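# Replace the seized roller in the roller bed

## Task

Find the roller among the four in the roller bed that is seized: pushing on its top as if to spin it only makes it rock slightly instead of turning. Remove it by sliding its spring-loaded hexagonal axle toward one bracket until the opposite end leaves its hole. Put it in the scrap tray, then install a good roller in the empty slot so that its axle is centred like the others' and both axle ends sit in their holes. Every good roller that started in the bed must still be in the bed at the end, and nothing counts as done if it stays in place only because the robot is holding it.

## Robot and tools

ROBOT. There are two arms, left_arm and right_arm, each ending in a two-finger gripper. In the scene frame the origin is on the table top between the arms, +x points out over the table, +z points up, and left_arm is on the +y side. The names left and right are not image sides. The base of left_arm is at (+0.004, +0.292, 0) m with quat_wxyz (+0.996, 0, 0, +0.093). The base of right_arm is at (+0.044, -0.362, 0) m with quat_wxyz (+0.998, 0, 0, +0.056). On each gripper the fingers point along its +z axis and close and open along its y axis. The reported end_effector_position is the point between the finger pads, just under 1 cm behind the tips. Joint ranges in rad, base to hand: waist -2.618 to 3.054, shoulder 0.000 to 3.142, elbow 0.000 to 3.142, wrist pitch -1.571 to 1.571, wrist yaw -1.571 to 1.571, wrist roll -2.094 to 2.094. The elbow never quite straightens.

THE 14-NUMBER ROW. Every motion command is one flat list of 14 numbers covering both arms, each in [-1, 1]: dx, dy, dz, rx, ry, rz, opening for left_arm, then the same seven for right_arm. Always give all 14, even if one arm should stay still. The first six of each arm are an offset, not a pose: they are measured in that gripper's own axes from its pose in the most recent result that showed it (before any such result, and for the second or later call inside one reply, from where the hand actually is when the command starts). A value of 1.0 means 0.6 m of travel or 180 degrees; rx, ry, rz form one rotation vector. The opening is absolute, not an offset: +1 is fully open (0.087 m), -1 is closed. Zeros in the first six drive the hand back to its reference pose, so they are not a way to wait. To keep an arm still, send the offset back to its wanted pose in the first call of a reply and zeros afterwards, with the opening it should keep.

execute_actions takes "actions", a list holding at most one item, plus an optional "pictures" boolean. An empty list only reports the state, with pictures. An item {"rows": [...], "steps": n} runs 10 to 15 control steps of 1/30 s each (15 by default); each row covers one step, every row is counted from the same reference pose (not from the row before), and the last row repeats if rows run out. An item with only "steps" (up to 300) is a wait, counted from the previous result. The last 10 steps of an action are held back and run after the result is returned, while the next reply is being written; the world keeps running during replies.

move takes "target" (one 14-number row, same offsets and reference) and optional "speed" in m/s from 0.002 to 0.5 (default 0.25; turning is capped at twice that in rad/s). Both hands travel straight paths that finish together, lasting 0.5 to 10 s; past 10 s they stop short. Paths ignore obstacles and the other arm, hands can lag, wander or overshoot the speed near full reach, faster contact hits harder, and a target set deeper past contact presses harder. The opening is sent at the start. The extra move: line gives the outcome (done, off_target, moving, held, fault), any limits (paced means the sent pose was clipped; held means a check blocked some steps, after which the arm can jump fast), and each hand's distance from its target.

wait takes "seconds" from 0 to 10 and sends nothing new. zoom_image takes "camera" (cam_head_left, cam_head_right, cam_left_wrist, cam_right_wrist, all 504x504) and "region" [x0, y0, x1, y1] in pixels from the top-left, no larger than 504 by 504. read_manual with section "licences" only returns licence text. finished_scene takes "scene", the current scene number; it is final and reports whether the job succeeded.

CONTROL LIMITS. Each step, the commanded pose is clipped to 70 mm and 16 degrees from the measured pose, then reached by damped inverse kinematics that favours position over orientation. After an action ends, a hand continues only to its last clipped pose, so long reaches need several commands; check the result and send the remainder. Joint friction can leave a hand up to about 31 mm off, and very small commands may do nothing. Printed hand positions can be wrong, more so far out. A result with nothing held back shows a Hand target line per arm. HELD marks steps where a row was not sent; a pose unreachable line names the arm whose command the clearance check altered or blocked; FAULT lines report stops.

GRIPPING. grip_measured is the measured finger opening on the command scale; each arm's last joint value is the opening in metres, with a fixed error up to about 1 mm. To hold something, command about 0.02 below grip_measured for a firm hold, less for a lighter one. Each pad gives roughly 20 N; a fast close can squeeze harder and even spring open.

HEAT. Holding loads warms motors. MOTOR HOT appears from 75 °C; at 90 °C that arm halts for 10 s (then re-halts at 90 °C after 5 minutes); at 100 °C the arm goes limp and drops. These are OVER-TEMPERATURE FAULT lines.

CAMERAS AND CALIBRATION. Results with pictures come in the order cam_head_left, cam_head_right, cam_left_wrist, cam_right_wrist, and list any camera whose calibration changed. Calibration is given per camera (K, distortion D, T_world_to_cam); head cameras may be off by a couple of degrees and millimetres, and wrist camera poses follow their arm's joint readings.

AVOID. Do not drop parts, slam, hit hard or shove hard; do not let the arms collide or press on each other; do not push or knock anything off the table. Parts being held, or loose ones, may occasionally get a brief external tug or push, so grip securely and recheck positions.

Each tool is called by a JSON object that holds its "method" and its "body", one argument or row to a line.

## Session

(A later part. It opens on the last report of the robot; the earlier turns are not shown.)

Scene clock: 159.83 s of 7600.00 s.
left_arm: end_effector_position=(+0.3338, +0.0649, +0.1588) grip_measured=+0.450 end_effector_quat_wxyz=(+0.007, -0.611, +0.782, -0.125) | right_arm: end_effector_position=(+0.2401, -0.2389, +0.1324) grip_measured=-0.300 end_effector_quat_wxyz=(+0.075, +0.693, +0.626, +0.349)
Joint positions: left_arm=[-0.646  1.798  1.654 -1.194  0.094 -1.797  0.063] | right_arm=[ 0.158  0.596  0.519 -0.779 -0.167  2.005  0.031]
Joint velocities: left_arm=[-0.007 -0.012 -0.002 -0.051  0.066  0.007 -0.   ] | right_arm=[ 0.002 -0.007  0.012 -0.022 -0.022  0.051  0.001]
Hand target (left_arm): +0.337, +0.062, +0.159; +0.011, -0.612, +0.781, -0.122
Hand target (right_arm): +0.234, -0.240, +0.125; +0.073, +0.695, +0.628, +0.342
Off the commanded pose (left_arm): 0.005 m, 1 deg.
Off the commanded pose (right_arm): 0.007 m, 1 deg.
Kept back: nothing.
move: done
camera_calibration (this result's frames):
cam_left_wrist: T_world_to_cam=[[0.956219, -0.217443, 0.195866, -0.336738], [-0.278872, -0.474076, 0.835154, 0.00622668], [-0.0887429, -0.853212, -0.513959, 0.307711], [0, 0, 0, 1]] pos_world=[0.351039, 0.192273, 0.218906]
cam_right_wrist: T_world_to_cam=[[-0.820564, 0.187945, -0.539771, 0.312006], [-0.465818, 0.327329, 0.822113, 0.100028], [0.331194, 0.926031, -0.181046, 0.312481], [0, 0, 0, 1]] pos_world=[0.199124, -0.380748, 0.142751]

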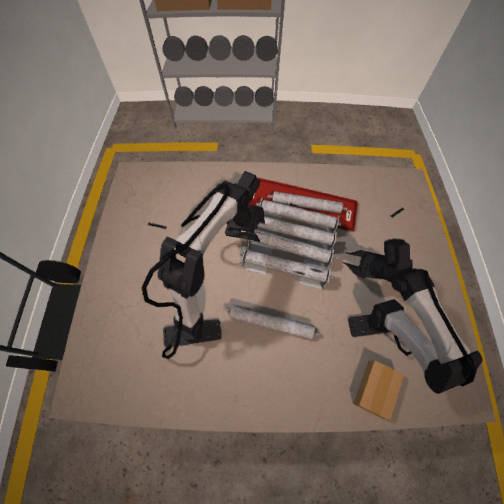

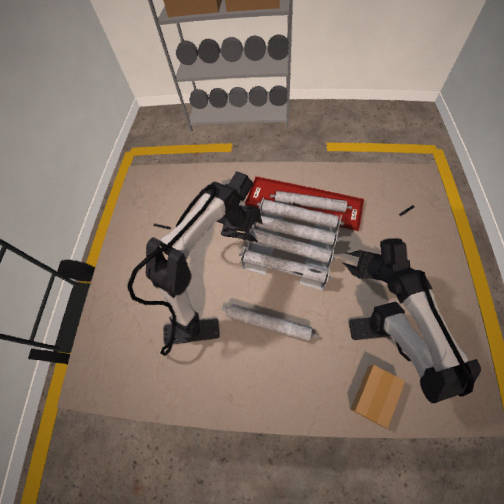

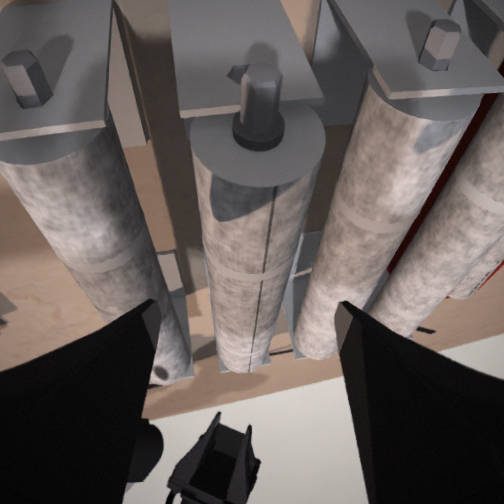

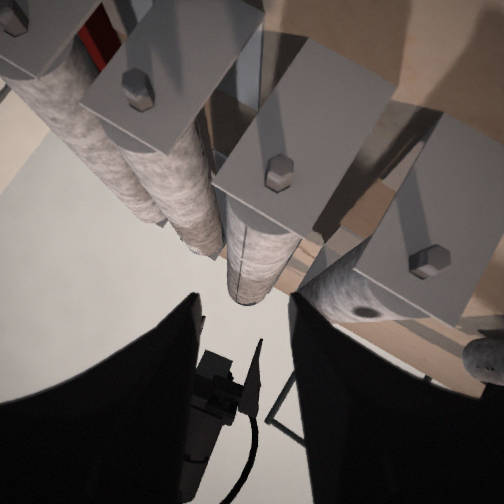

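{"method": "move", "body": {
  "target": [0,-0.006,0.12,0,0,0,0.45,-0.031,-0.022,0.098,0,0,0,-0.3],
  "speed": 0.08
}}

{"method": "move", "body": {
  "target": [0,0,0,0,0,0,0.03,0,0,0,0,0,0,-0.3]
}}

{"method": "move", "body": {
  "target": [0.03,0,0,0,0,0,0.03,0,0,0,0,0,0,-0.3],
  "speed": 0.03
}}

Scene clock: 161.93 s of 7600.00 s.
left_arm: end_effector_position=(+0.3504, +0.0513, +0.0985) grip_measured=+0.450 end_effector_quat_wxyz=(+0.009, -0.609, +0.782, -0.132) | right_arm: end_effector_position=(+0.2672, -0.2316, +0.0877) grip_measured=-0.300 end_effector_quat_wxyz=(+0.083, +0.687, +0.623, +0.364)
Joint positions: left_arm=[-0.658  1.87   1.502 -0.954  0.094 -1.807  0.063] | right_arm=[ 0.158  0.728  0.339 -0.43  -0.166  2.005  0.031]
Joint velocities: left_arm=[-0.002  0.012  0.002 -0.037 -0.051 -0.007 -0.   ] | right_arm=[ 0.002  0.007  0.017  0.081  0.007 -0.051  0.   ]
Hand target (left_arm): +0.348, +0.049, +0.090; +0.007, -0.610, +0.782, -0.125
Hand target (right_arm): +0.263, -0.233, +0.075; +0.075, +0.693, +0.626, +0.349
Off the commanded pose (left_arm): 0.009 m, 1 deg.
Off the commanded pose (right_arm): 0.014 m, 2 deg.
Kept back: nothing.
move: off_target (right_arm)
camera_calibration (this result's frames):
cam_left_wrist: T_world_to_cam=[[0.953357, -0.217848, 0.208932, -0.343957], [-0.28973, -0.466303, 0.835834, 0.0580952], [-0.084659, -0.857382, -0.50767, 0.264736], [0, 0, 0, 1]] pos_world=[0.367158, 0.17914, 0.157704]
cam_right_wrist: T_world_to_cam=[[-0.800674, 0.193597, -0.566958, 0.307159], [-0.494492, 0.320713, 0.807849, 0.154421], [0.338228, 0.92718, -0.161054, 0.285286], [0, 0, 0, 1]] pos_world=[0.225803, -0.373501, 0.0953442]

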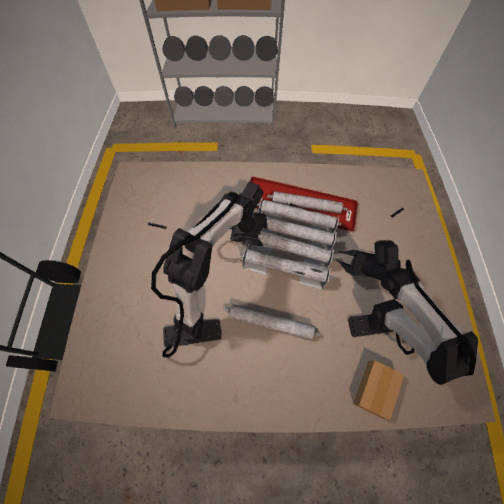

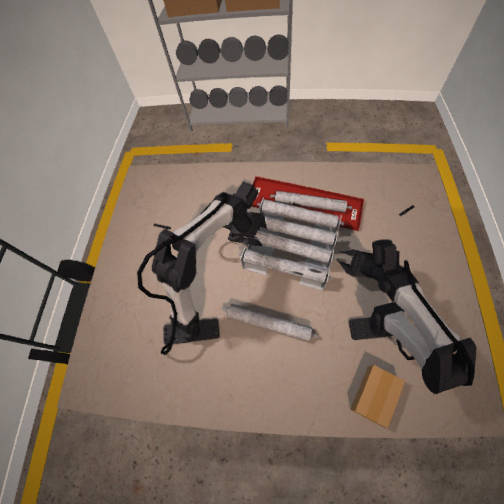

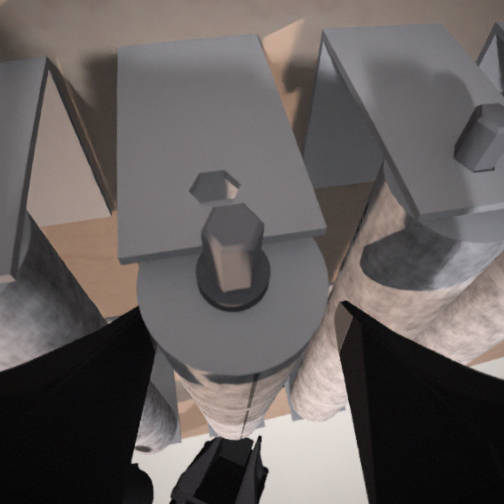

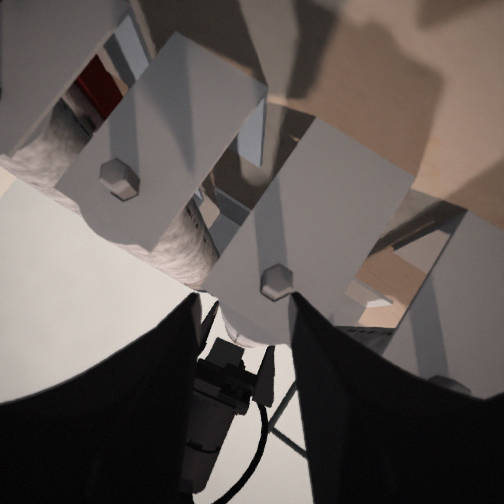

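Scene clock: 162.43 s of 7600.00 s.
left_arm: end_effector_position=(+0.3485, +0.0521, +0.0980) grip_measured=+0.096 end_effector_quat_wxyz=(+0.007, -0.608, +0.784, -0.128) | right_arm: end_effector_position=(+0.2673, -0.2316, +0.0878) grip_measured=-0.300 end_effector_quat_wxyz=(+0.083, +0.687, +0.623, +0.364)
Joint positions: left_arm=[-0.658  1.87   1.502 -0.962  0.095 -1.803  0.048] | right_arm=[ 0.158  0.728  0.339 -0.43  -0.166  2.005  0.031]
Joint velocities: left_arm=[ 0.007 -0.012 -0.012  0.037 -0.037  0.037 -0.001] | right_arm=[-0.007  0.002  0.007  0.051 -0.081  0.022  0.   ]
Hand target (left_arm): +0.350, +0.051, +0.099; +0.009, -0.609, +0.782, -0.132
Hand target (right_arm): +0.267, -0.232, +0.088; +0.083, +0.687, +0.623, +0.364
Off the commanded pose (left_arm): 0.002 m, 0 deg.
Off the commanded pose (right_arm): 0.000 m, 0 deg.
Kept back: nothing.
move: done
camera_calibration (this result's frames):
cam_left_wrist: T_world_to_cam=[[0.953888, -0.222285, 0.201712, -0.34111], [-0.28591, -0.468231, 0.836071, 0.0571085], [-0.0913986, -0.855189, -0.510194, 0.267453], [0, 0, 0, 1]] pos_world=[0.366153, 0.179639, 0.157512]
cam_right_wrist: T_world_to_cam=[[-0.800466, 0.193655, -0.567232, 0.307225], [-0.494789, 0.320631, 0.8077, 0.154464], [0.338287, 0.927197, -0.160835, 0.28523], [0, 0, 0, 1]] pos_world=[0.22586, -0.373485, 0.0953821]

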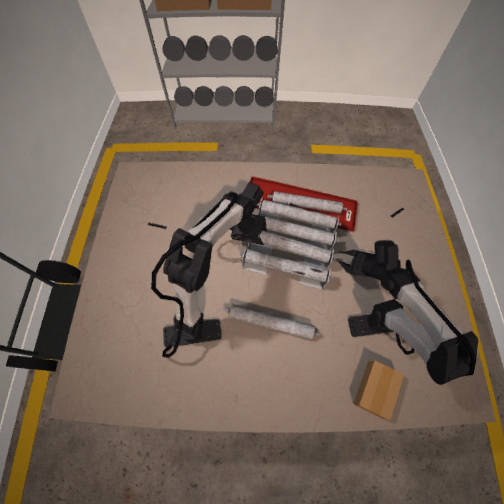

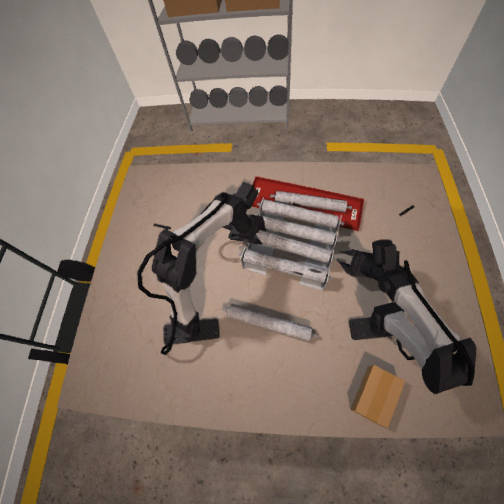

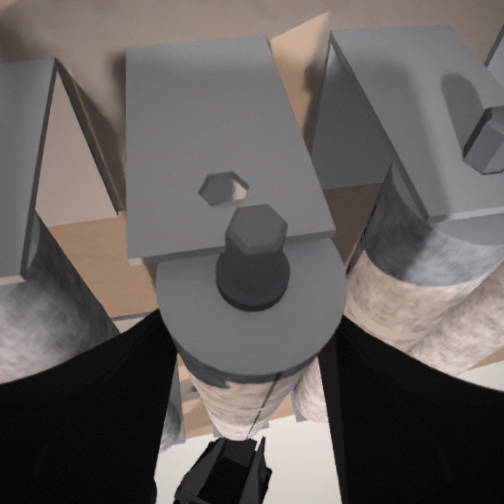

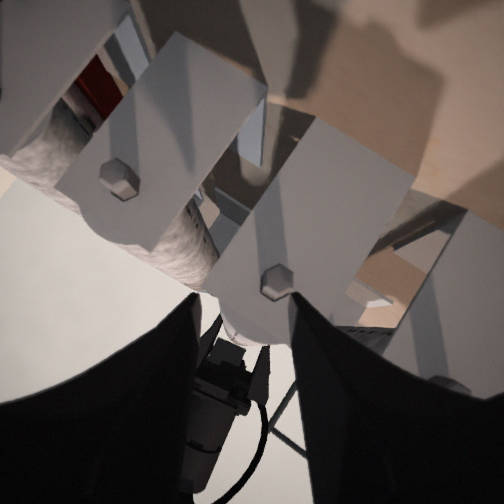

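Scene clock: 163.33 s of 7600.00 s.
left_arm: end_effector_position=(+0.3467, +0.0493, +0.0973) grip_measured=+0.096 end_effector_quat_wxyz=(+0.021, -0.610, +0.783, -0.120) | right_arm: end_effector_position=(+0.2673, -0.2316, +0.0878) grip_measured=-0.300 end_effector_quat_wxyz=(+0.083, +0.687, +0.623, +0.364)
Joint positions: left_arm=[-0.682  1.87   1.507 -0.97   0.058 -1.827  0.048] | right_arm=[ 0.158  0.728  0.339 -0.43  -0.166  2.005  0.031]
Joint velocities: left_arm=[ 0.002 -0.007  0.007 -0.037 -0.007 -0.037  0.   ] | right_arm=[-0.012  0.002  0.017  0.066 -0.081 -0.066 -0.   ]
Hand target (left_arm): +0.343, +0.035, +0.101; +0.007, -0.608, +0.784, -0.129
Hand target (right_arm): +0.267, -0.232, +0.088; +0.083, +0.687, +0.623, +0.364
Off the commanded pose (left_arm): 0.015 m, 2 deg.
Off the commanded pose (right_arm): 0.000 m, 0 deg.
Kept back: nothing.
move: off_target (left_arm)
camera_calibration (this result's frames):
cam_left_wrist: T_world_to_cam=[[0.953542, -0.22051, 0.205265, -0.340237], [-0.290645, -0.494074, 0.8194, 0.060342], [-0.0792695, -0.840991, -0.53521, 0.262104], [0, 0, 0, 1]] pos_world=[0.362745, 0.175215, 0.160675]
cam_right_wrist: T_world_to_cam=[[-0.800466, 0.193655, -0.567232, 0.307225], [-0.494789, 0.320631, 0.8077, 0.154464], [0.338287, 0.927197, -0.160835, 0.28523], [0, 0, 0, 1]] pos_world=[0.22586, -0.373485, 0.0953821]

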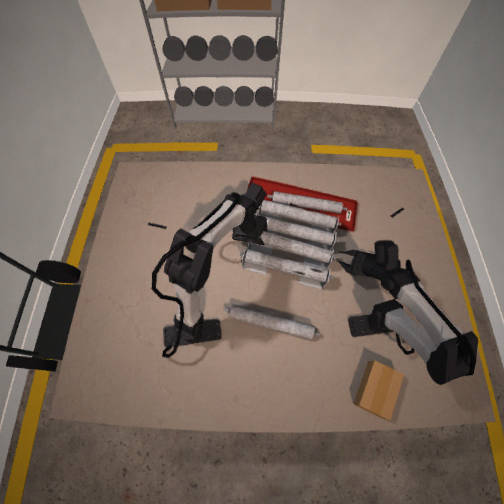

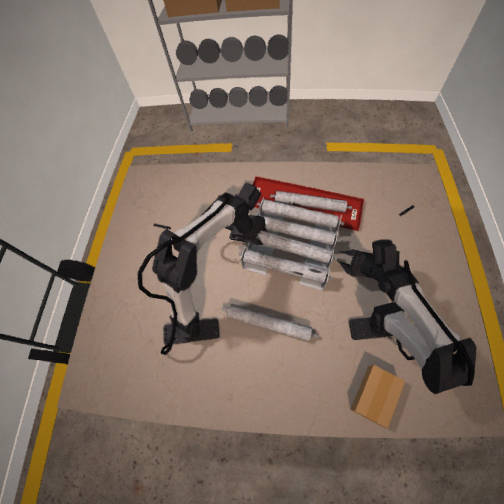

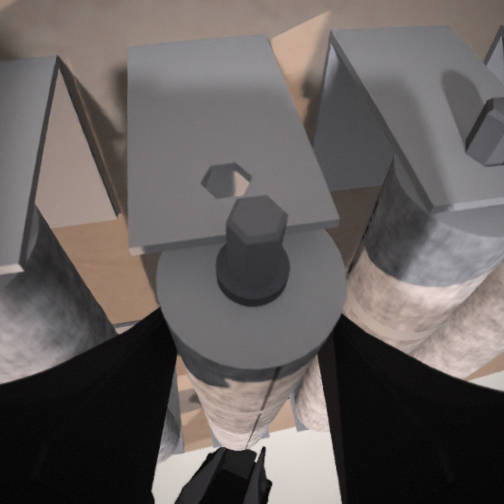

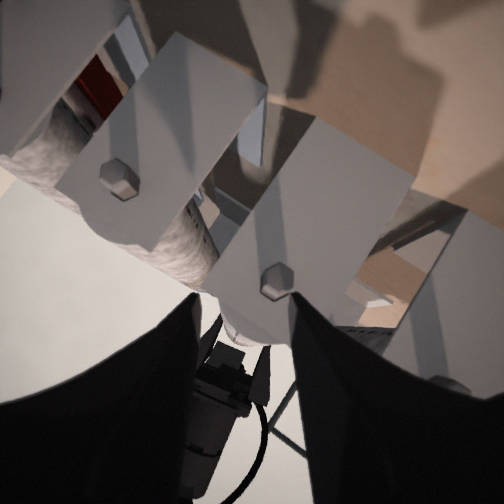

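{"method": "move", "body": {
  "target": [0,0.01,0.028,0,0,0.01,0.4,-0.012,-0.032,0.035,0.025,0,0.012,-0.3],
  "speed": 0.04
}}

{"method": "move", "body": {
  "target": [0,0,0,0,0,0,0.03,0,0,0,0,0,0,-0.3]
}}

Scene clock: 165.17 s of 7600.00 s.
left_arm: end_effector_position=(+0.3471, +0.0492, +0.0875) grip_measured=+0.400 end_effector_quat_wxyz=(+0.024, -0.604, +0.787, -0.125) | right_arm: end_effector_position=(+0.2693, -0.2265, +0.0720) grip_measured=-0.300 end_effector_quat_wxyz=(+0.060, +0.695, +0.623, +0.355)
Joint positions: left_arm=[-0.681  1.87   1.465 -0.918  0.058 -1.813  0.061] | right_arm=[ 0.158  0.814  0.313 -0.354 -0.194  2.024  0.031]
Joint velocities: left_arm=[-0.022 -0.002  0.012  0.022 -0.022 -0.022 -0.   ] | right_arm=[ 0.002 -0.017 -0.017  0.007 -0.11   0.022 -0.   ]
Hand target (left_arm): +0.344, +0.048, +0.080; +0.022, -0.598, +0.792, -0.120
Hand target (right_arm): +0.264, -0.227, +0.060; +0.049, +0.701, +0.624, +0.341
Off the commanded pose (left_arm): 0.008 m, 1 deg.
Off the commanded pose (right_arm): 0.014 m, 2 deg.
Kept back: nothing.
move: off_target (right_arm)
camera_calibration (this result's frames):
cam_left_wrist: T_world_to_cam=[[0.948009, -0.233012, 0.21676, -0.337084], [-0.306831, -0.488455, 0.816864, 0.0740007], [-0.0844611, -0.840903, -0.534555, 0.25852], [0, 0, 0, 1]] pos_world=[0.364099, 0.174992, 0.150811]
cam_right_wrist: T_world_to_cam=[[-0.827193, 0.201107, -0.524697, 0.304745], [-0.457725, 0.30048, 0.836779, 0.14998], [0.325943, 0.932345, -0.156504, 0.281445], [0, 0, 0, 1]] pos_world=[0.228997, -0.368757, 0.0784455]

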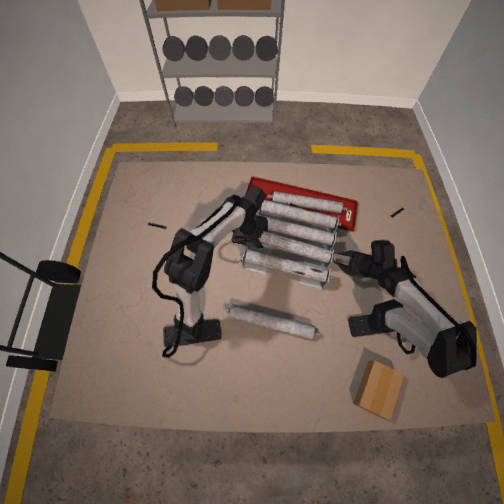

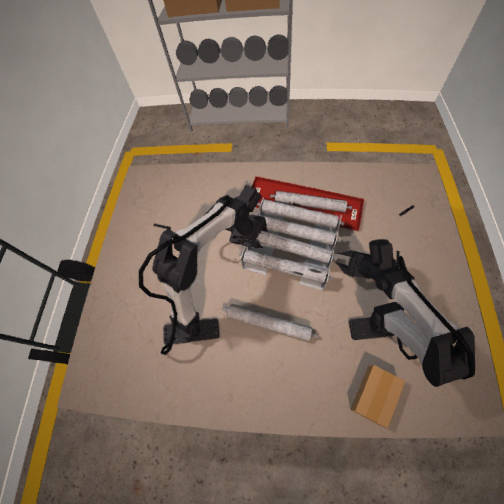

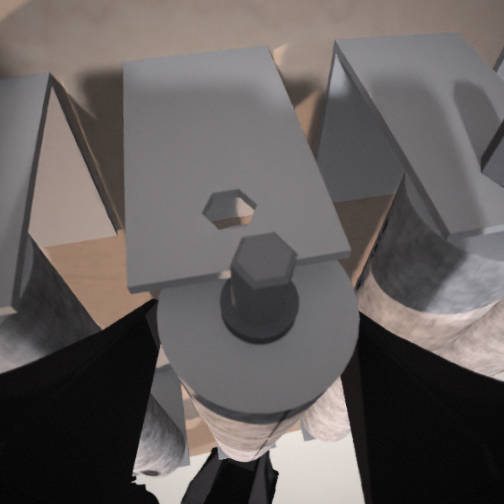

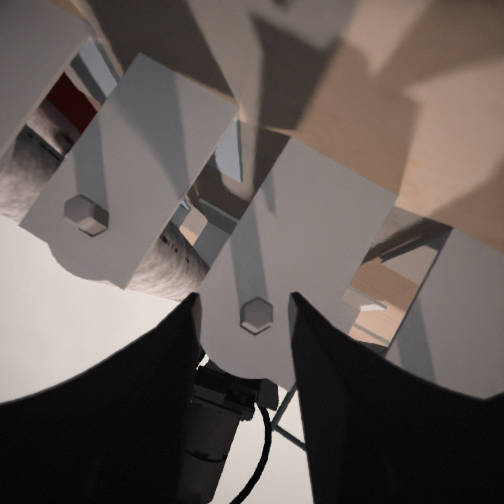

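Scene clock: 165.67 s of 7600.00 s.
left_arm: end_effector_position=(+0.3482, +0.0486, +0.0879) grip_measured=+0.080 end_effector_quat_wxyz=(+0.025, -0.603, +0.787, -0.127) | right_arm: end_effector_position=(+0.2694, -0.2265, +0.0720) grip_measured=-0.300 end_effector_quat_wxyz=(+0.061, +0.695, +0.623, +0.355)
Joint positions: left_arm=[-0.681  1.87   1.465 -0.912  0.058 -1.811  0.047] | right_arm=[ 0.158  0.814  0.313 -0.354 -0.194  2.024  0.031]
Joint velocities: left_arm=[-0.002  0.007  0.002  0.007  0.037  0.022  0.   ] | right_arm=[-0.002 -0.012  0.017 -0.022 -0.007  0.007 -0.001]
Hand target (left_arm): +0.347, +0.049, +0.088; +0.024, -0.604, +0.787, -0.125
Hand target (right_arm): +0.269, -0.226, +0.072; +0.061, +0.695, +0.623, +0.355
Off the commanded pose (left_arm): 0.001 m, 0 deg.
Off the commanded pose (right_arm): 0.000 m, 0 deg.
Kept back: nothing.
move: done
camera_calibration (this result's frames):
cam_left_wrist: T_world_to_cam=[[0.946661, -0.233532, 0.222026, -0.338297], [-0.311462, -0.486512, 0.81627, 0.0753629], [-0.0826073, -0.841884, -0.533298, 0.257643], [0, 0, 0, 1]] pos_world=[0.365009, 0.174567, 0.150995]
cam_right_wrist: T_world_to_cam=[[-0.827001, 0.201161, -0.52498, 0.304807], [-0.458032, 0.300395, 0.836642, 0.150022], [0.326001, 0.932361, -0.156288, 0.281392], [0, 0, 0, 1]] pos_world=[0.229057, -0.36874, 0.0784812]

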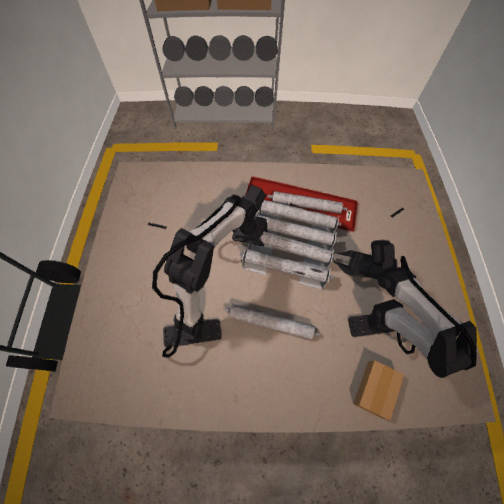

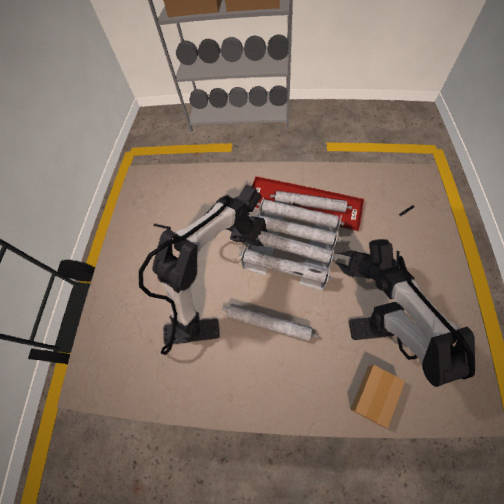

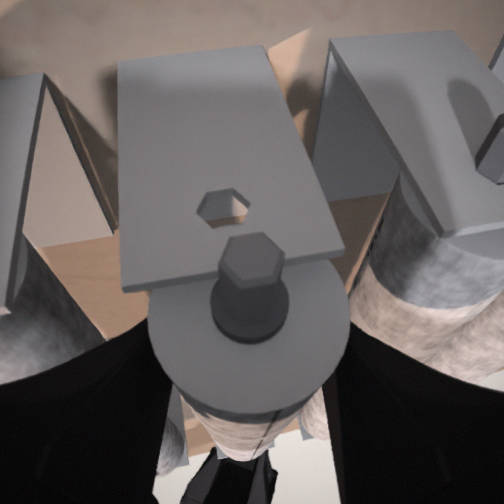

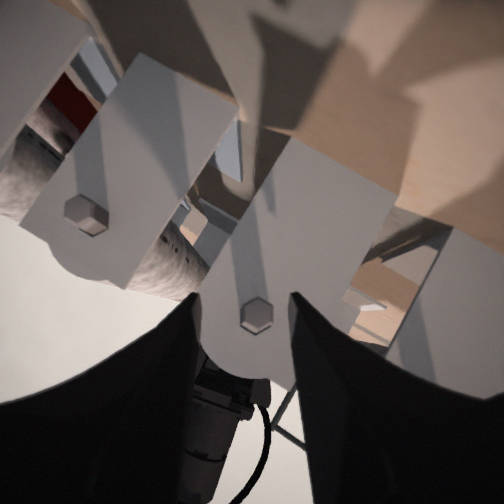

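Advance right +u to the bracket, then close.

{"method": "move", "body": {
  "target": [0.03,0,0,0,0,0,0.03,0.02,-0.015,0.025,0,0,0,-0.3],
  "speed": 0.03
}}

{"method": "move", "body": {
  "target": [0.02,0,0,0,0,0,0.03,0,0,0,0,0,0,-0.85]
}}

Scene clock: 166.97 s of 7600.00 s.
left_arm: end_effector_position=(+0.3480, +0.0480, +0.0876) grip_measured=+0.080 end_effector_quat_wxyz=(+0.042, -0.604, +0.787, -0.119) | right_arm: end_effector_position=(+0.2738, -0.2149, +0.0753) grip_measured=-0.300 end_effector_quat_wxyz=(+0.069, +0.689, +0.622, +0.365)
Joint positions: left_arm=[-0.7    1.87   1.471 -0.92   0.016 -1.826  0.047] | right_arm=[ 0.235  0.837  0.313 -0.295 -0.138  2.074  0.031]
Joint velocities: left_arm=[-0.022 -0.007  0.002  0.007  0.037  0.007 -0.   ] | right_arm=[ 0.022 -0.017  0.012 -0.037  0.022 -0.007  0.001]
Hand target (left_arm): +0.343, +0.032, +0.090; +0.025, -0.603, +0.787, -0.127
Hand target (right_arm): +0.269, -0.210, +0.063; +0.058, +0.688, +0.630, +0.355
Off the commanded pose (left_arm): 0.017 m, 2 deg.
Off the commanded pose (right_arm): 0.016 m, 2 deg.
joint sent to its limit (right arm) — the command would take joint 6 (wrist roll) past its upper limit, so that joint was sent only as far as its limit.
Kept back: nothing.
move: off_target (left_arm, right_arm)
camera_calibration (this result's frames):
cam_left_wrist: T_world_to_cam=[[0.944167, -0.236271, 0.229617, -0.337837], [-0.322011, -0.514345, 0.794832, 0.082099], [-0.0696932, -0.824394, -0.56171, 0.254075], [0, 0, 0, 1]] pos_world=[0.363119, 0.171864, 0.155035]
cam_right_wrist: T_world_to_cam=[[-0.812115, 0.199488, -0.548338, 0.305187], [-0.482573, 0.298653, 0.823365, 0.153208], [0.328014, 0.93328, -0.146273, 0.268577], [0, 0, 0, 1]] pos_world=[0.233684, -0.357294, 0.0804845]

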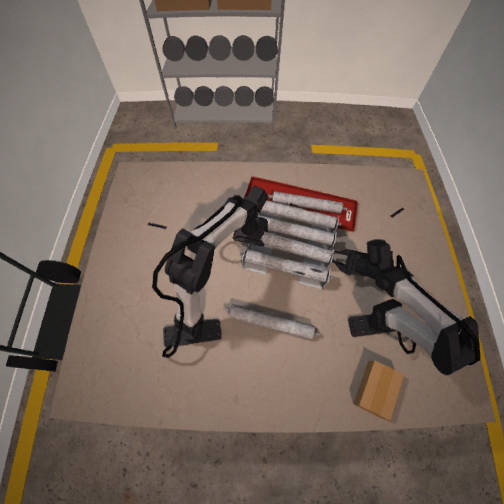

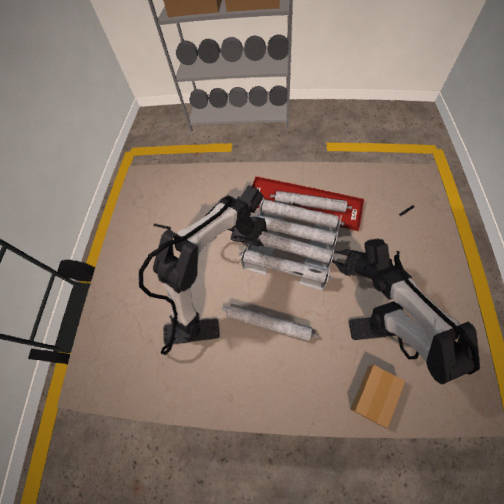

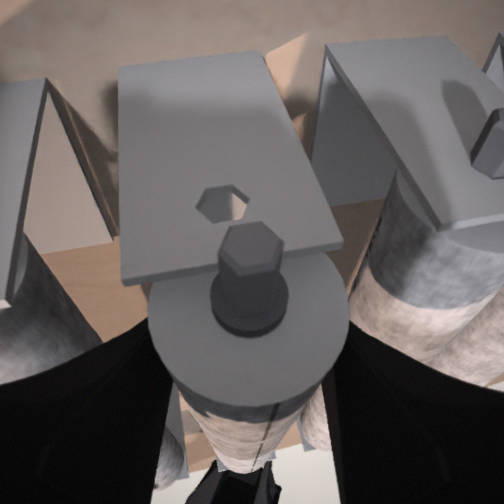

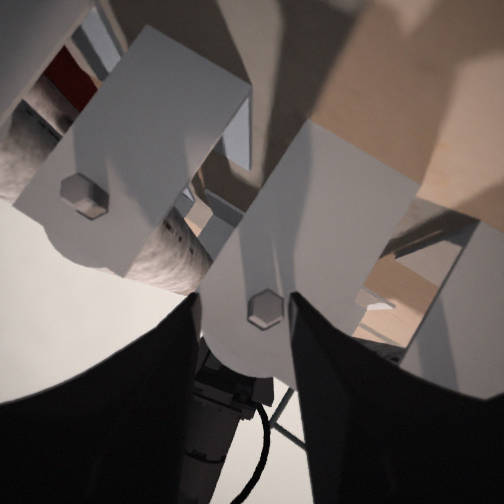

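Scene clock: 167.67 s of 7600.00 s.
left_arm: end_effector_position=(+0.3481, +0.0483, +0.0874) grip_measured=+0.079 end_effector_quat_wxyz=(+0.050, -0.604, +0.787, -0.115) | right_arm: end_effector_position=(+0.2690, -0.2146, +0.0712) grip_measured=-0.769 end_effector_quat_wxyz=(+0.059, +0.691, +0.625, +0.357)
Joint positions: left_arm=[-0.708  1.87   1.474 -0.923 -0.003 -1.831  0.047] | right_arm=[ 0.236  0.837  0.312 -0.317 -0.149  2.076  0.01 ]
Joint velocities: left_arm=[-0.002  0.012  0.002  0.022 -0.11  -0.081  0.001] | right_arm=[ 0.002 -0.012  0.007  0.037  0.051 -0.007 -0.001]
Hand target (left_arm): +0.344, +0.037, +0.089; +0.041, -0.604, +0.787, -0.119
Hand target (right_arm): +0.274, -0.215, +0.075; +0.069, +0.689, +0.622, +0.365
Off the commanded pose (left_arm): 0.012 m, 1 deg.
Off the commanded pose (right_arm): 0.006 m, 2 deg.
Kept back: nothing.
move: off_target (left_arm)
camera_calibration (this result's frames):
cam_left_wrist: T_world_to_cam=[[0.942767, -0.237979, 0.233574, -0.337638], [-0.327392, -0.527667, 0.783825, 0.0859597], [-0.0632843, -0.815434, -0.57538, 0.252726], [0, 0, 0, 1]] pos_world=[0.36245, 0.171089, 0.156899]
cam_right_wrist: T_world_to_cam=[[-0.827185, 0.194341, -0.527254, 0.300397], [-0.463277, 0.295174, 0.835612, 0.147304], [0.318026, 0.93547, -0.15413, 0.272989], [0, 0, 0, 1]] pos_world=[0.229909, -0.357232, 0.0773729]

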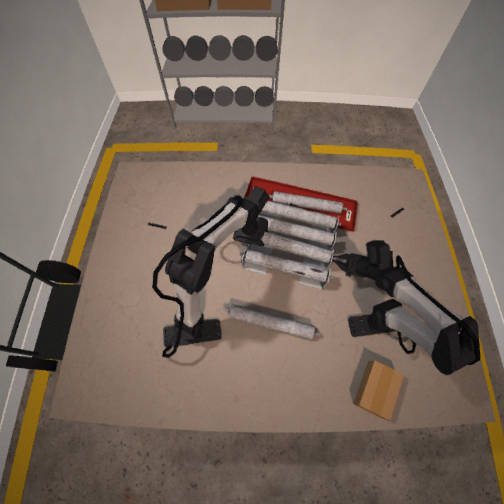

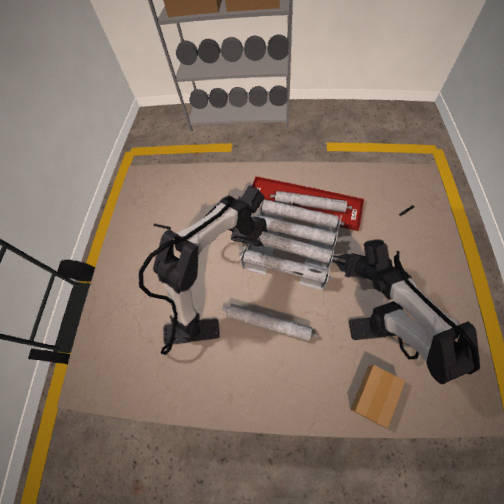

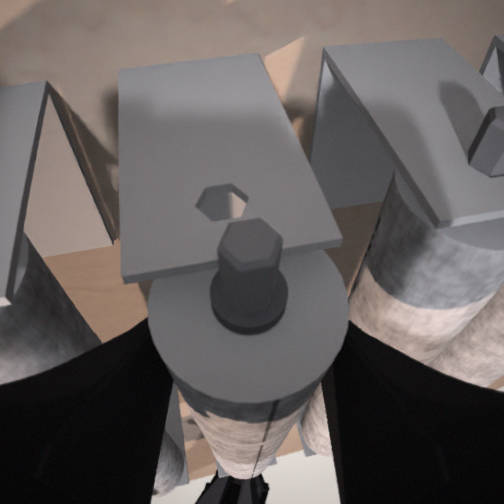

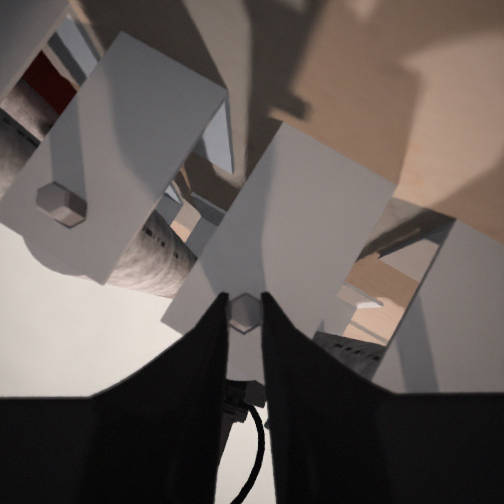

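{"method": "move", "body": {
  "target": [0,0,-0.02,0,0,0,0.03,-0.092,-0.004,-0.042,0,-0.04,0,-0.85],
  "speed": 0.05
}}

Scene clock: 169.53 s of 7600.00 s.
left_arm: end_effector_position=(+0.3450, +0.0498, +0.0845) grip_measured=+0.078 end_effector_quat_wxyz=(+0.044, -0.610, +0.784, -0.106) | right_arm: end_effector_position=(+0.2593, -0.2409, +0.0735) grip_measured=-0.781 end_effector_quat_wxyz=(+0.055, +0.681, +0.638, +0.356)
Joint positions: left_arm=[-0.708  1.875  1.474 -0.939 -0.    -1.843  0.047] | right_arm=[ 0.026  0.755  0.312 -0.444 -0.304  1.884  0.01 ]
Joint velocities: left_arm=[ 0.007 -0.012  0.012 -0.022 -0.037 -0.037 -0.001] | right_arm=[ 0.007 -0.007 -0.012 -0.066  0.037 -0.037 -0.   ]
Hand target (left_arm): +0.345, +0.050, +0.099; +0.050, -0.604, +0.787, -0.115
Hand target (right_arm): +0.256, -0.268, +0.062; +0.094, +0.711, +0.622, +0.313
Off the commanded pose (left_arm): 0.014 m, 1 deg.
Off the commanded pose (right_arm): 0.034 m, 8 deg.
Kept back: nothing.
move: off_target (left_arm, right_arm)
camera_calibration (this result's frames):
cam_left_wrist: T_world_to_cam=[[0.950342, -0.227543, 0.212308, -0.334983], [-0.304231, -0.53562, 0.787753, 0.0800544], [-0.0655315, -0.813225, -0.578248, 0.253044], [0, 0, 0, 1]] pos_world=[0.359285, 0.172437, 0.154379]
cam_right_wrist: T_world_to_cam=[[-0.833513, 0.163869, -0.527639, 0.293037], [-0.472709, 0.282861, 0.834587, 0.148214], [0.286011, 0.945059, -0.158306, 0.31195], [0, 0, 0, 1]] pos_world=[0.225092, -0.384754, 0.0803038]

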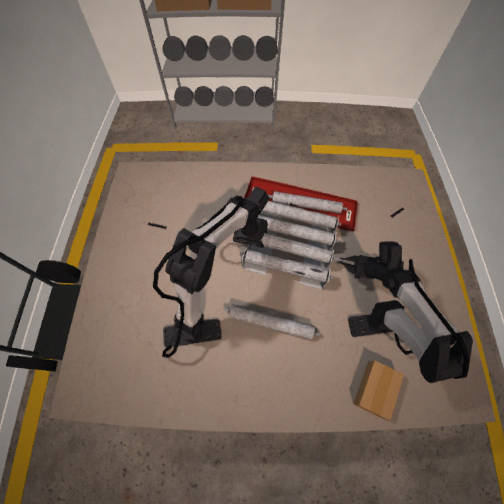

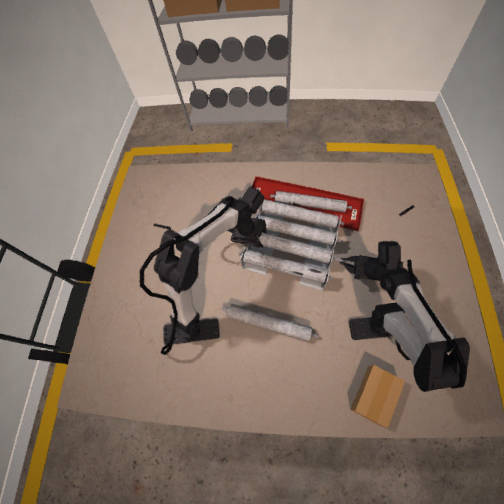

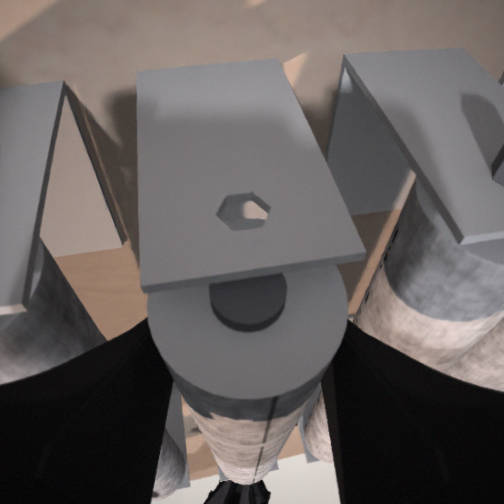

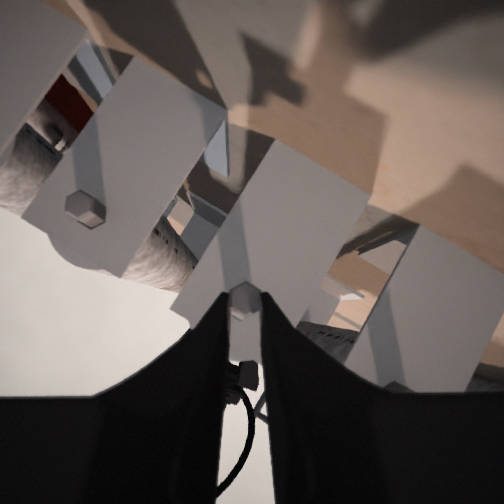

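{"method": "execute_actions", "body": {
  "actions": [
    {"rows":[[0,-0.004,0,0,0,0,0.03,-0.04,0,0,0,-0.03,0,-0.85],[0,-0.004,0.006,0,0,0,0.03,-0.04,0,0,0,-0.03,0,-0.85],[0,-0.004,0.012,0,0,0,0.03,-0.04,0,0,0,-0.03,0,-0.85],[0,-0.004,0.018,0,0,0,0.03,-0.04,0,0,0,-0.03,0,-0.85]],"steps":15}
  ]
}}

{"method": "execute_actions", "body": {
  "actions": [
    {"steps":15}
  ],
  "pictures": true
}}

Scene clock: 170.20 s of 7600.00 s.
left_arm: end_effector_position=(+0.3457, +0.0494, +0.0743) grip_measured=+0.077 end_effector_quat_wxyz=(+0.040, -0.611, +0.785, -0.098) | right_arm: end_effector_position=(+0.2592, -0.2409, +0.0746) grip_measured=-0.782 end_effector_quat_wxyz=(+0.056, +0.673, +0.643, +0.360)
Joint positions: left_arm=[-0.708  1.901  1.472 -0.93  -0.    -1.844  0.047] | right_arm=[ 0.015  0.755  0.312 -0.441 -0.319  1.859  0.01 ]
Joint velocities: left_arm=[ 0.002  0.198 -0.09   0.139 -0.037  0.007  0.001] | right_arm=[-0.09  -0.027 -0.002 -0.051 -0.125 -0.125 -0.001]
Steps of this call (steps 1 to 15: nothing new was sent; steps 16 to 20: the first 5 steps of this action). Readings (end_effector_position):
16: left_arm (+0.3450, +0.0498, +0.0838) | right_arm (+0.2595, -0.2407, +0.0740)
17: left_arm (+0.3452, +0.0497, +0.0825) | right_arm (+0.2595, -0.2408, +0.0742)
19: left_arm (+0.3455, +0.0495, +0.0773) | right_arm (+0.2593, -0.2409, +0.0744)
20: the state above

Scene clock: 170.70 s of 7600.00 s.
left_arm: end_effector_position=(+0.3453, +0.0493, +0.0679) grip_measured=+0.077 end_effector_quat_wxyz=(+0.037, -0.612, +0.784, -0.093) | right_arm: end_effector_position=(+0.2591, -0.2410, +0.0752) grip_measured=-0.782 end_effector_quat_wxyz=(+0.057, +0.668, +0.647, +0.363)
Joint positions: left_arm=[-0.708  1.913  1.465 -0.921  0.001 -1.848  0.047] | right_arm=[ 0.006  0.755  0.312 -0.439 -0.33   1.842  0.01 ]
Joint velocities: left_arm=[ 0.012 -0.007 -0.007 -0.022  0.022  0.007 -0.001] | right_arm=[-0.022  0.007  0.007  0.007  0.007  0.037  0.   ]
Hand target (left_arm): +0.349, +0.048, +0.075; +0.044, -0.610, +0.784, -0.106
Hand target (right_arm): +0.260, -0.261, +0.063; +0.083, +0.696, +0.635, +0.324
Off the commanded pose (left_arm): 0.008 m, 2 deg.
Off the commanded pose (right_arm): 0.025 m, 7 deg.
Kept back: nothing.
Steps of this call (steps 1 to 10: the last 10 steps of your previous action; steps 11 to 15: nothing new was sent). Readings (end_effector_position):
1: left_arm (+0.3455, +0.0495, +0.0713) | right_arm (+0.2592, -0.2409, +0.0748)
2: left_arm (+0.3453, +0.0494, +0.0693) | right_arm (+0.2591, -0.2410, +0.0749)
4: left_arm (+0.3453, +0.0493, +0.0679) | right_arm (+0.2591, -0.2409, +0.0752)
8: left_arm (+0.3453, +0.0493, +0.0679) | right_arm (+0.2591, -0.2410, +0.0752)
15: the state above
camera_calibration (this result's frames):
cam_left_wrist: T_world_to_cam=[[0.95642, -0.226404, 0.184398, -0.332153], [-0.281437, -0.546485, 0.788763, 0.0855968], [-0.0778082, -0.806285, -0.586388, 0.247542], [0, 0, 0, 1]] pos_world=[0.361029, 0.171166, 0.138888]
cam_right_wrist: T_world_to_cam=[[-0.827738, 0.139567, -0.54348, 0.287587], [-0.495721, 0.271895, 0.824823, 0.150777], [0.262888, 0.952152, -0.155871, 0.319878], [0, 0, 0, 1]] pos_world=[0.228698, -0.385706, 0.0817928]

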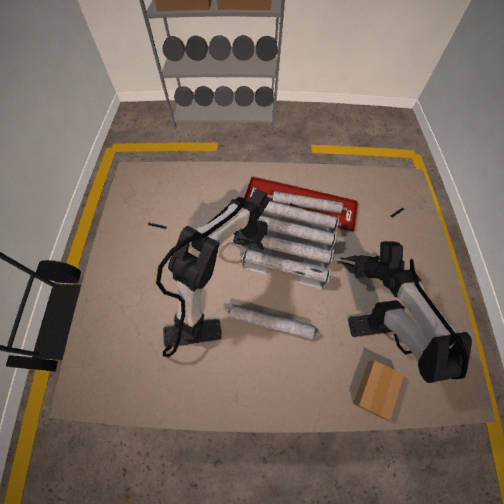

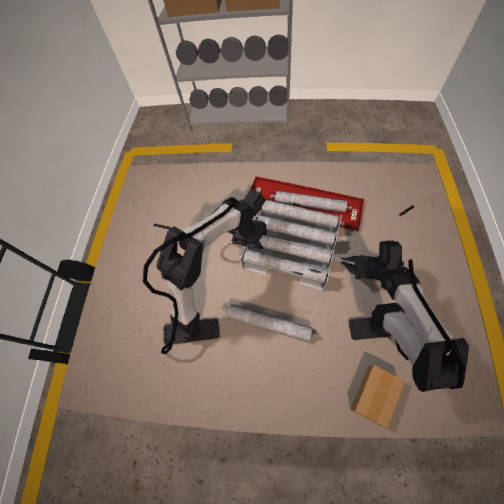

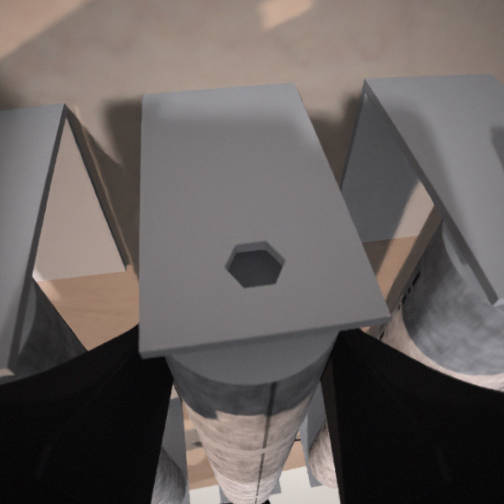

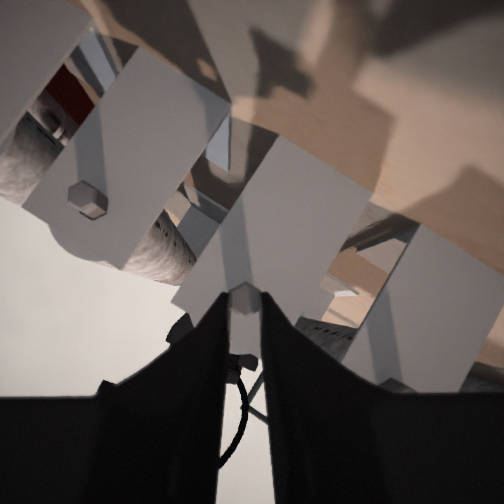

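Ease right in; left bias up and −y a bit.

{"method": "execute_actions", "body": {
  "actions": [
    {"rows":[[0,-0.012,-0.015,0.01,0,0,0.03,-0.03,0,0,0,-0.02,0,-0.85],[0,-0.012,-0.015,0.01,0,0,0.03,-0.02,0,0,0,-0.015,0,-0.85],[0,-0.012,-0.015,0.01,0,0,0.03,-0.01,0,0,0,-0.01,0,-0.85],[0,-0.012,-0.015,0.01,0,0,0.03,0,0,0.003,0,0,0,-0.85],[0,-0.012,-0.015,0.01,0,0,0.03,0.007,0,0.006,0,0,0,-0.85],[0,-0.012,-0.015,0.01,0,0,0.03,0.014,0,0.01,0,0,0,-0.85],[0,-0.012,-0.015,0.01,0,0,0.03,0.021,0,0.014,0,0,0,-0.85],[0,-0.012,-0.015,0.01,0,0,0.03,0.028,0,0.018,0,0,0,-0.85],[0,-0.012,-0.015,0.01,0,0,0.03,0.035,0,0.022,0,0,0,-0.85]],"steps":15}
  ]
}}

{"method": "execute_actions", "body": {
  "actions": [
    {"steps":20}
  ],
  "pictures": true
}}

Scene clock: 171.53 s of 7600.00 s.
left_arm: end_effector_position=(+0.3453, +0.0493, +0.0679) grip_measured=+0.077 end_effector_quat_wxyz=(+0.037, -0.612, +0.784, -0.093) | right_arm: end_effector_position=(+0.2592, -0.2398, +0.0760) grip_measured=-0.782 end_effector_quat_wxyz=(+0.057, +0.665, +0.649, +0.365)
Joint positions: left_arm=[-0.708  1.913  1.465 -0.921  0.001 -1.848  0.047] | right_arm=[ 0.011  0.755  0.312 -0.435 -0.33   1.84   0.01 ]
Joint velocities: left_arm=[-0.002 -0.002 -0.002 -0.007 -0.007  0.022 -0.   ] | right_arm=[ 0.291  0.002  0.002  0.037  0.227  0.198 -0.001]
Steps of this call (steps 1 to 20: nothing new was sent; steps 21 to 25: the first 5 steps of this action). Readings (end_effector_position):
21: left_arm (+0.3453, +0.0493, +0.0679) | right_arm (+0.2592, -0.2410, +0.0756)
22: left_arm (+0.3453, +0.0493, +0.0679) | right_arm (+0.2592, -0.2407, +0.0760)
24: left_arm (+0.3453, +0.0493, +0.0679) | right_arm (+0.2593, -0.2403, +0.0762)
25: the state above

Scene clock: 172.20 s of 7600.00 s.
left_arm: end_effector_position=(+0.3454, +0.0494, +0.0679) grip_measured=+0.077 end_effector_quat_wxyz=(+0.038, -0.613, +0.784, -0.093) | right_arm: end_effector_position=(+0.2611, -0.2353, +0.0731) grip_measured=-0.776 end_effector_quat_wxyz=(+0.076, +0.687, +0.638, +0.341)
Joint positions: left_arm=[-0.708  1.913  1.465 -0.921  0.001 -1.848  0.047] | right_arm=[ 0.135  0.757  0.327 -0.447 -0.183  1.96   0.01 ]
Joint velocities: left_arm=[-0.007 -0.007  0.002 -0.051 -0.022 -0.037 -0.   ] | right_arm=[-0.012 -0.007  0.017  0.007  0.022  0.007 -0.001]
Hand target (left_arm): +0.351, +0.049, +0.078; +0.047, -0.612, +0.782, -0.106
Hand target (right_arm): +0.262, -0.219, +0.076; +0.057, +0.668, +0.648, +0.362
Off the commanded pose (left_arm): 0.012 m, 2 deg.
Off the commanded pose (right_arm): 0.019 m, 4 deg.
Kept back: nothing.
Steps of this call (steps 1 to 10: the last 10 steps of your previous action; steps 11 to 20: nothing new was sent). Readings (end_effector_position):
1: left_arm (+0.3453, +0.0493, +0.0679) | right_arm (+0.2594, -0.2383, +0.0760)
2: left_arm (+0.3453, +0.0493, +0.0679) | right_arm (+0.2598, -0.2365, +0.0755)
4: left_arm (+0.3454, +0.0494, +0.0679) | right_arm (+0.2603, -0.2359, +0.0742)
8: left_arm (+0.3454, +0.0494, +0.0679) | right_arm (+0.2610, -0.2354, +0.0733)
20: the state above
camera_calibration (this result's frames):
cam_left_wrist: T_world_to_cam=[[0.956586, -0.225651, 0.184459, -0.332302], [-0.281073, -0.546868, 0.788627, 0.0855518], [-0.0770797, -0.806236, -0.586551, 0.247339], [0, 0, 0, 1]] pos_world=[0.360987, 0.171215, 0.138904]
cam_right_wrist: T_world_to_cam=[[-0.82869, 0.159357, -0.536542, 0.291748], [-0.466278, 0.33371, 0.819282, 0.15922], [0.309608, 0.929109, -0.202237, 0.299383], [0, 0, 0, 1]] pos_world=[0.223318, -0.377785, 0.0866349]

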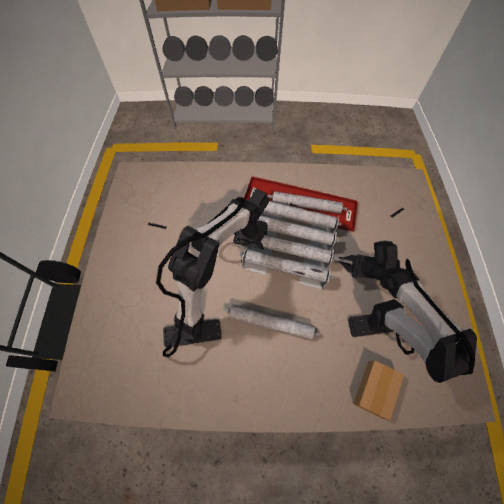

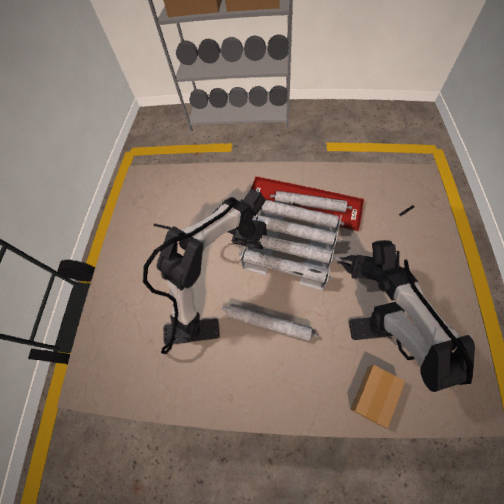

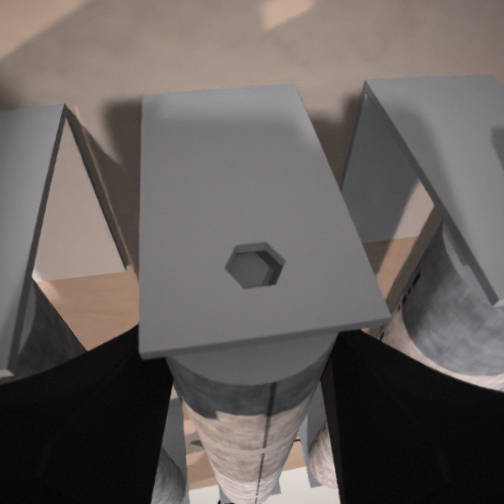

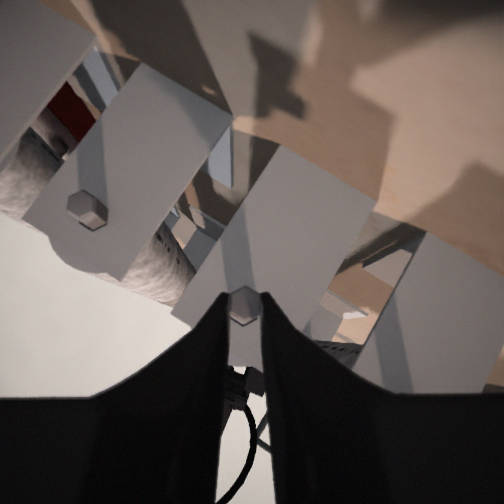

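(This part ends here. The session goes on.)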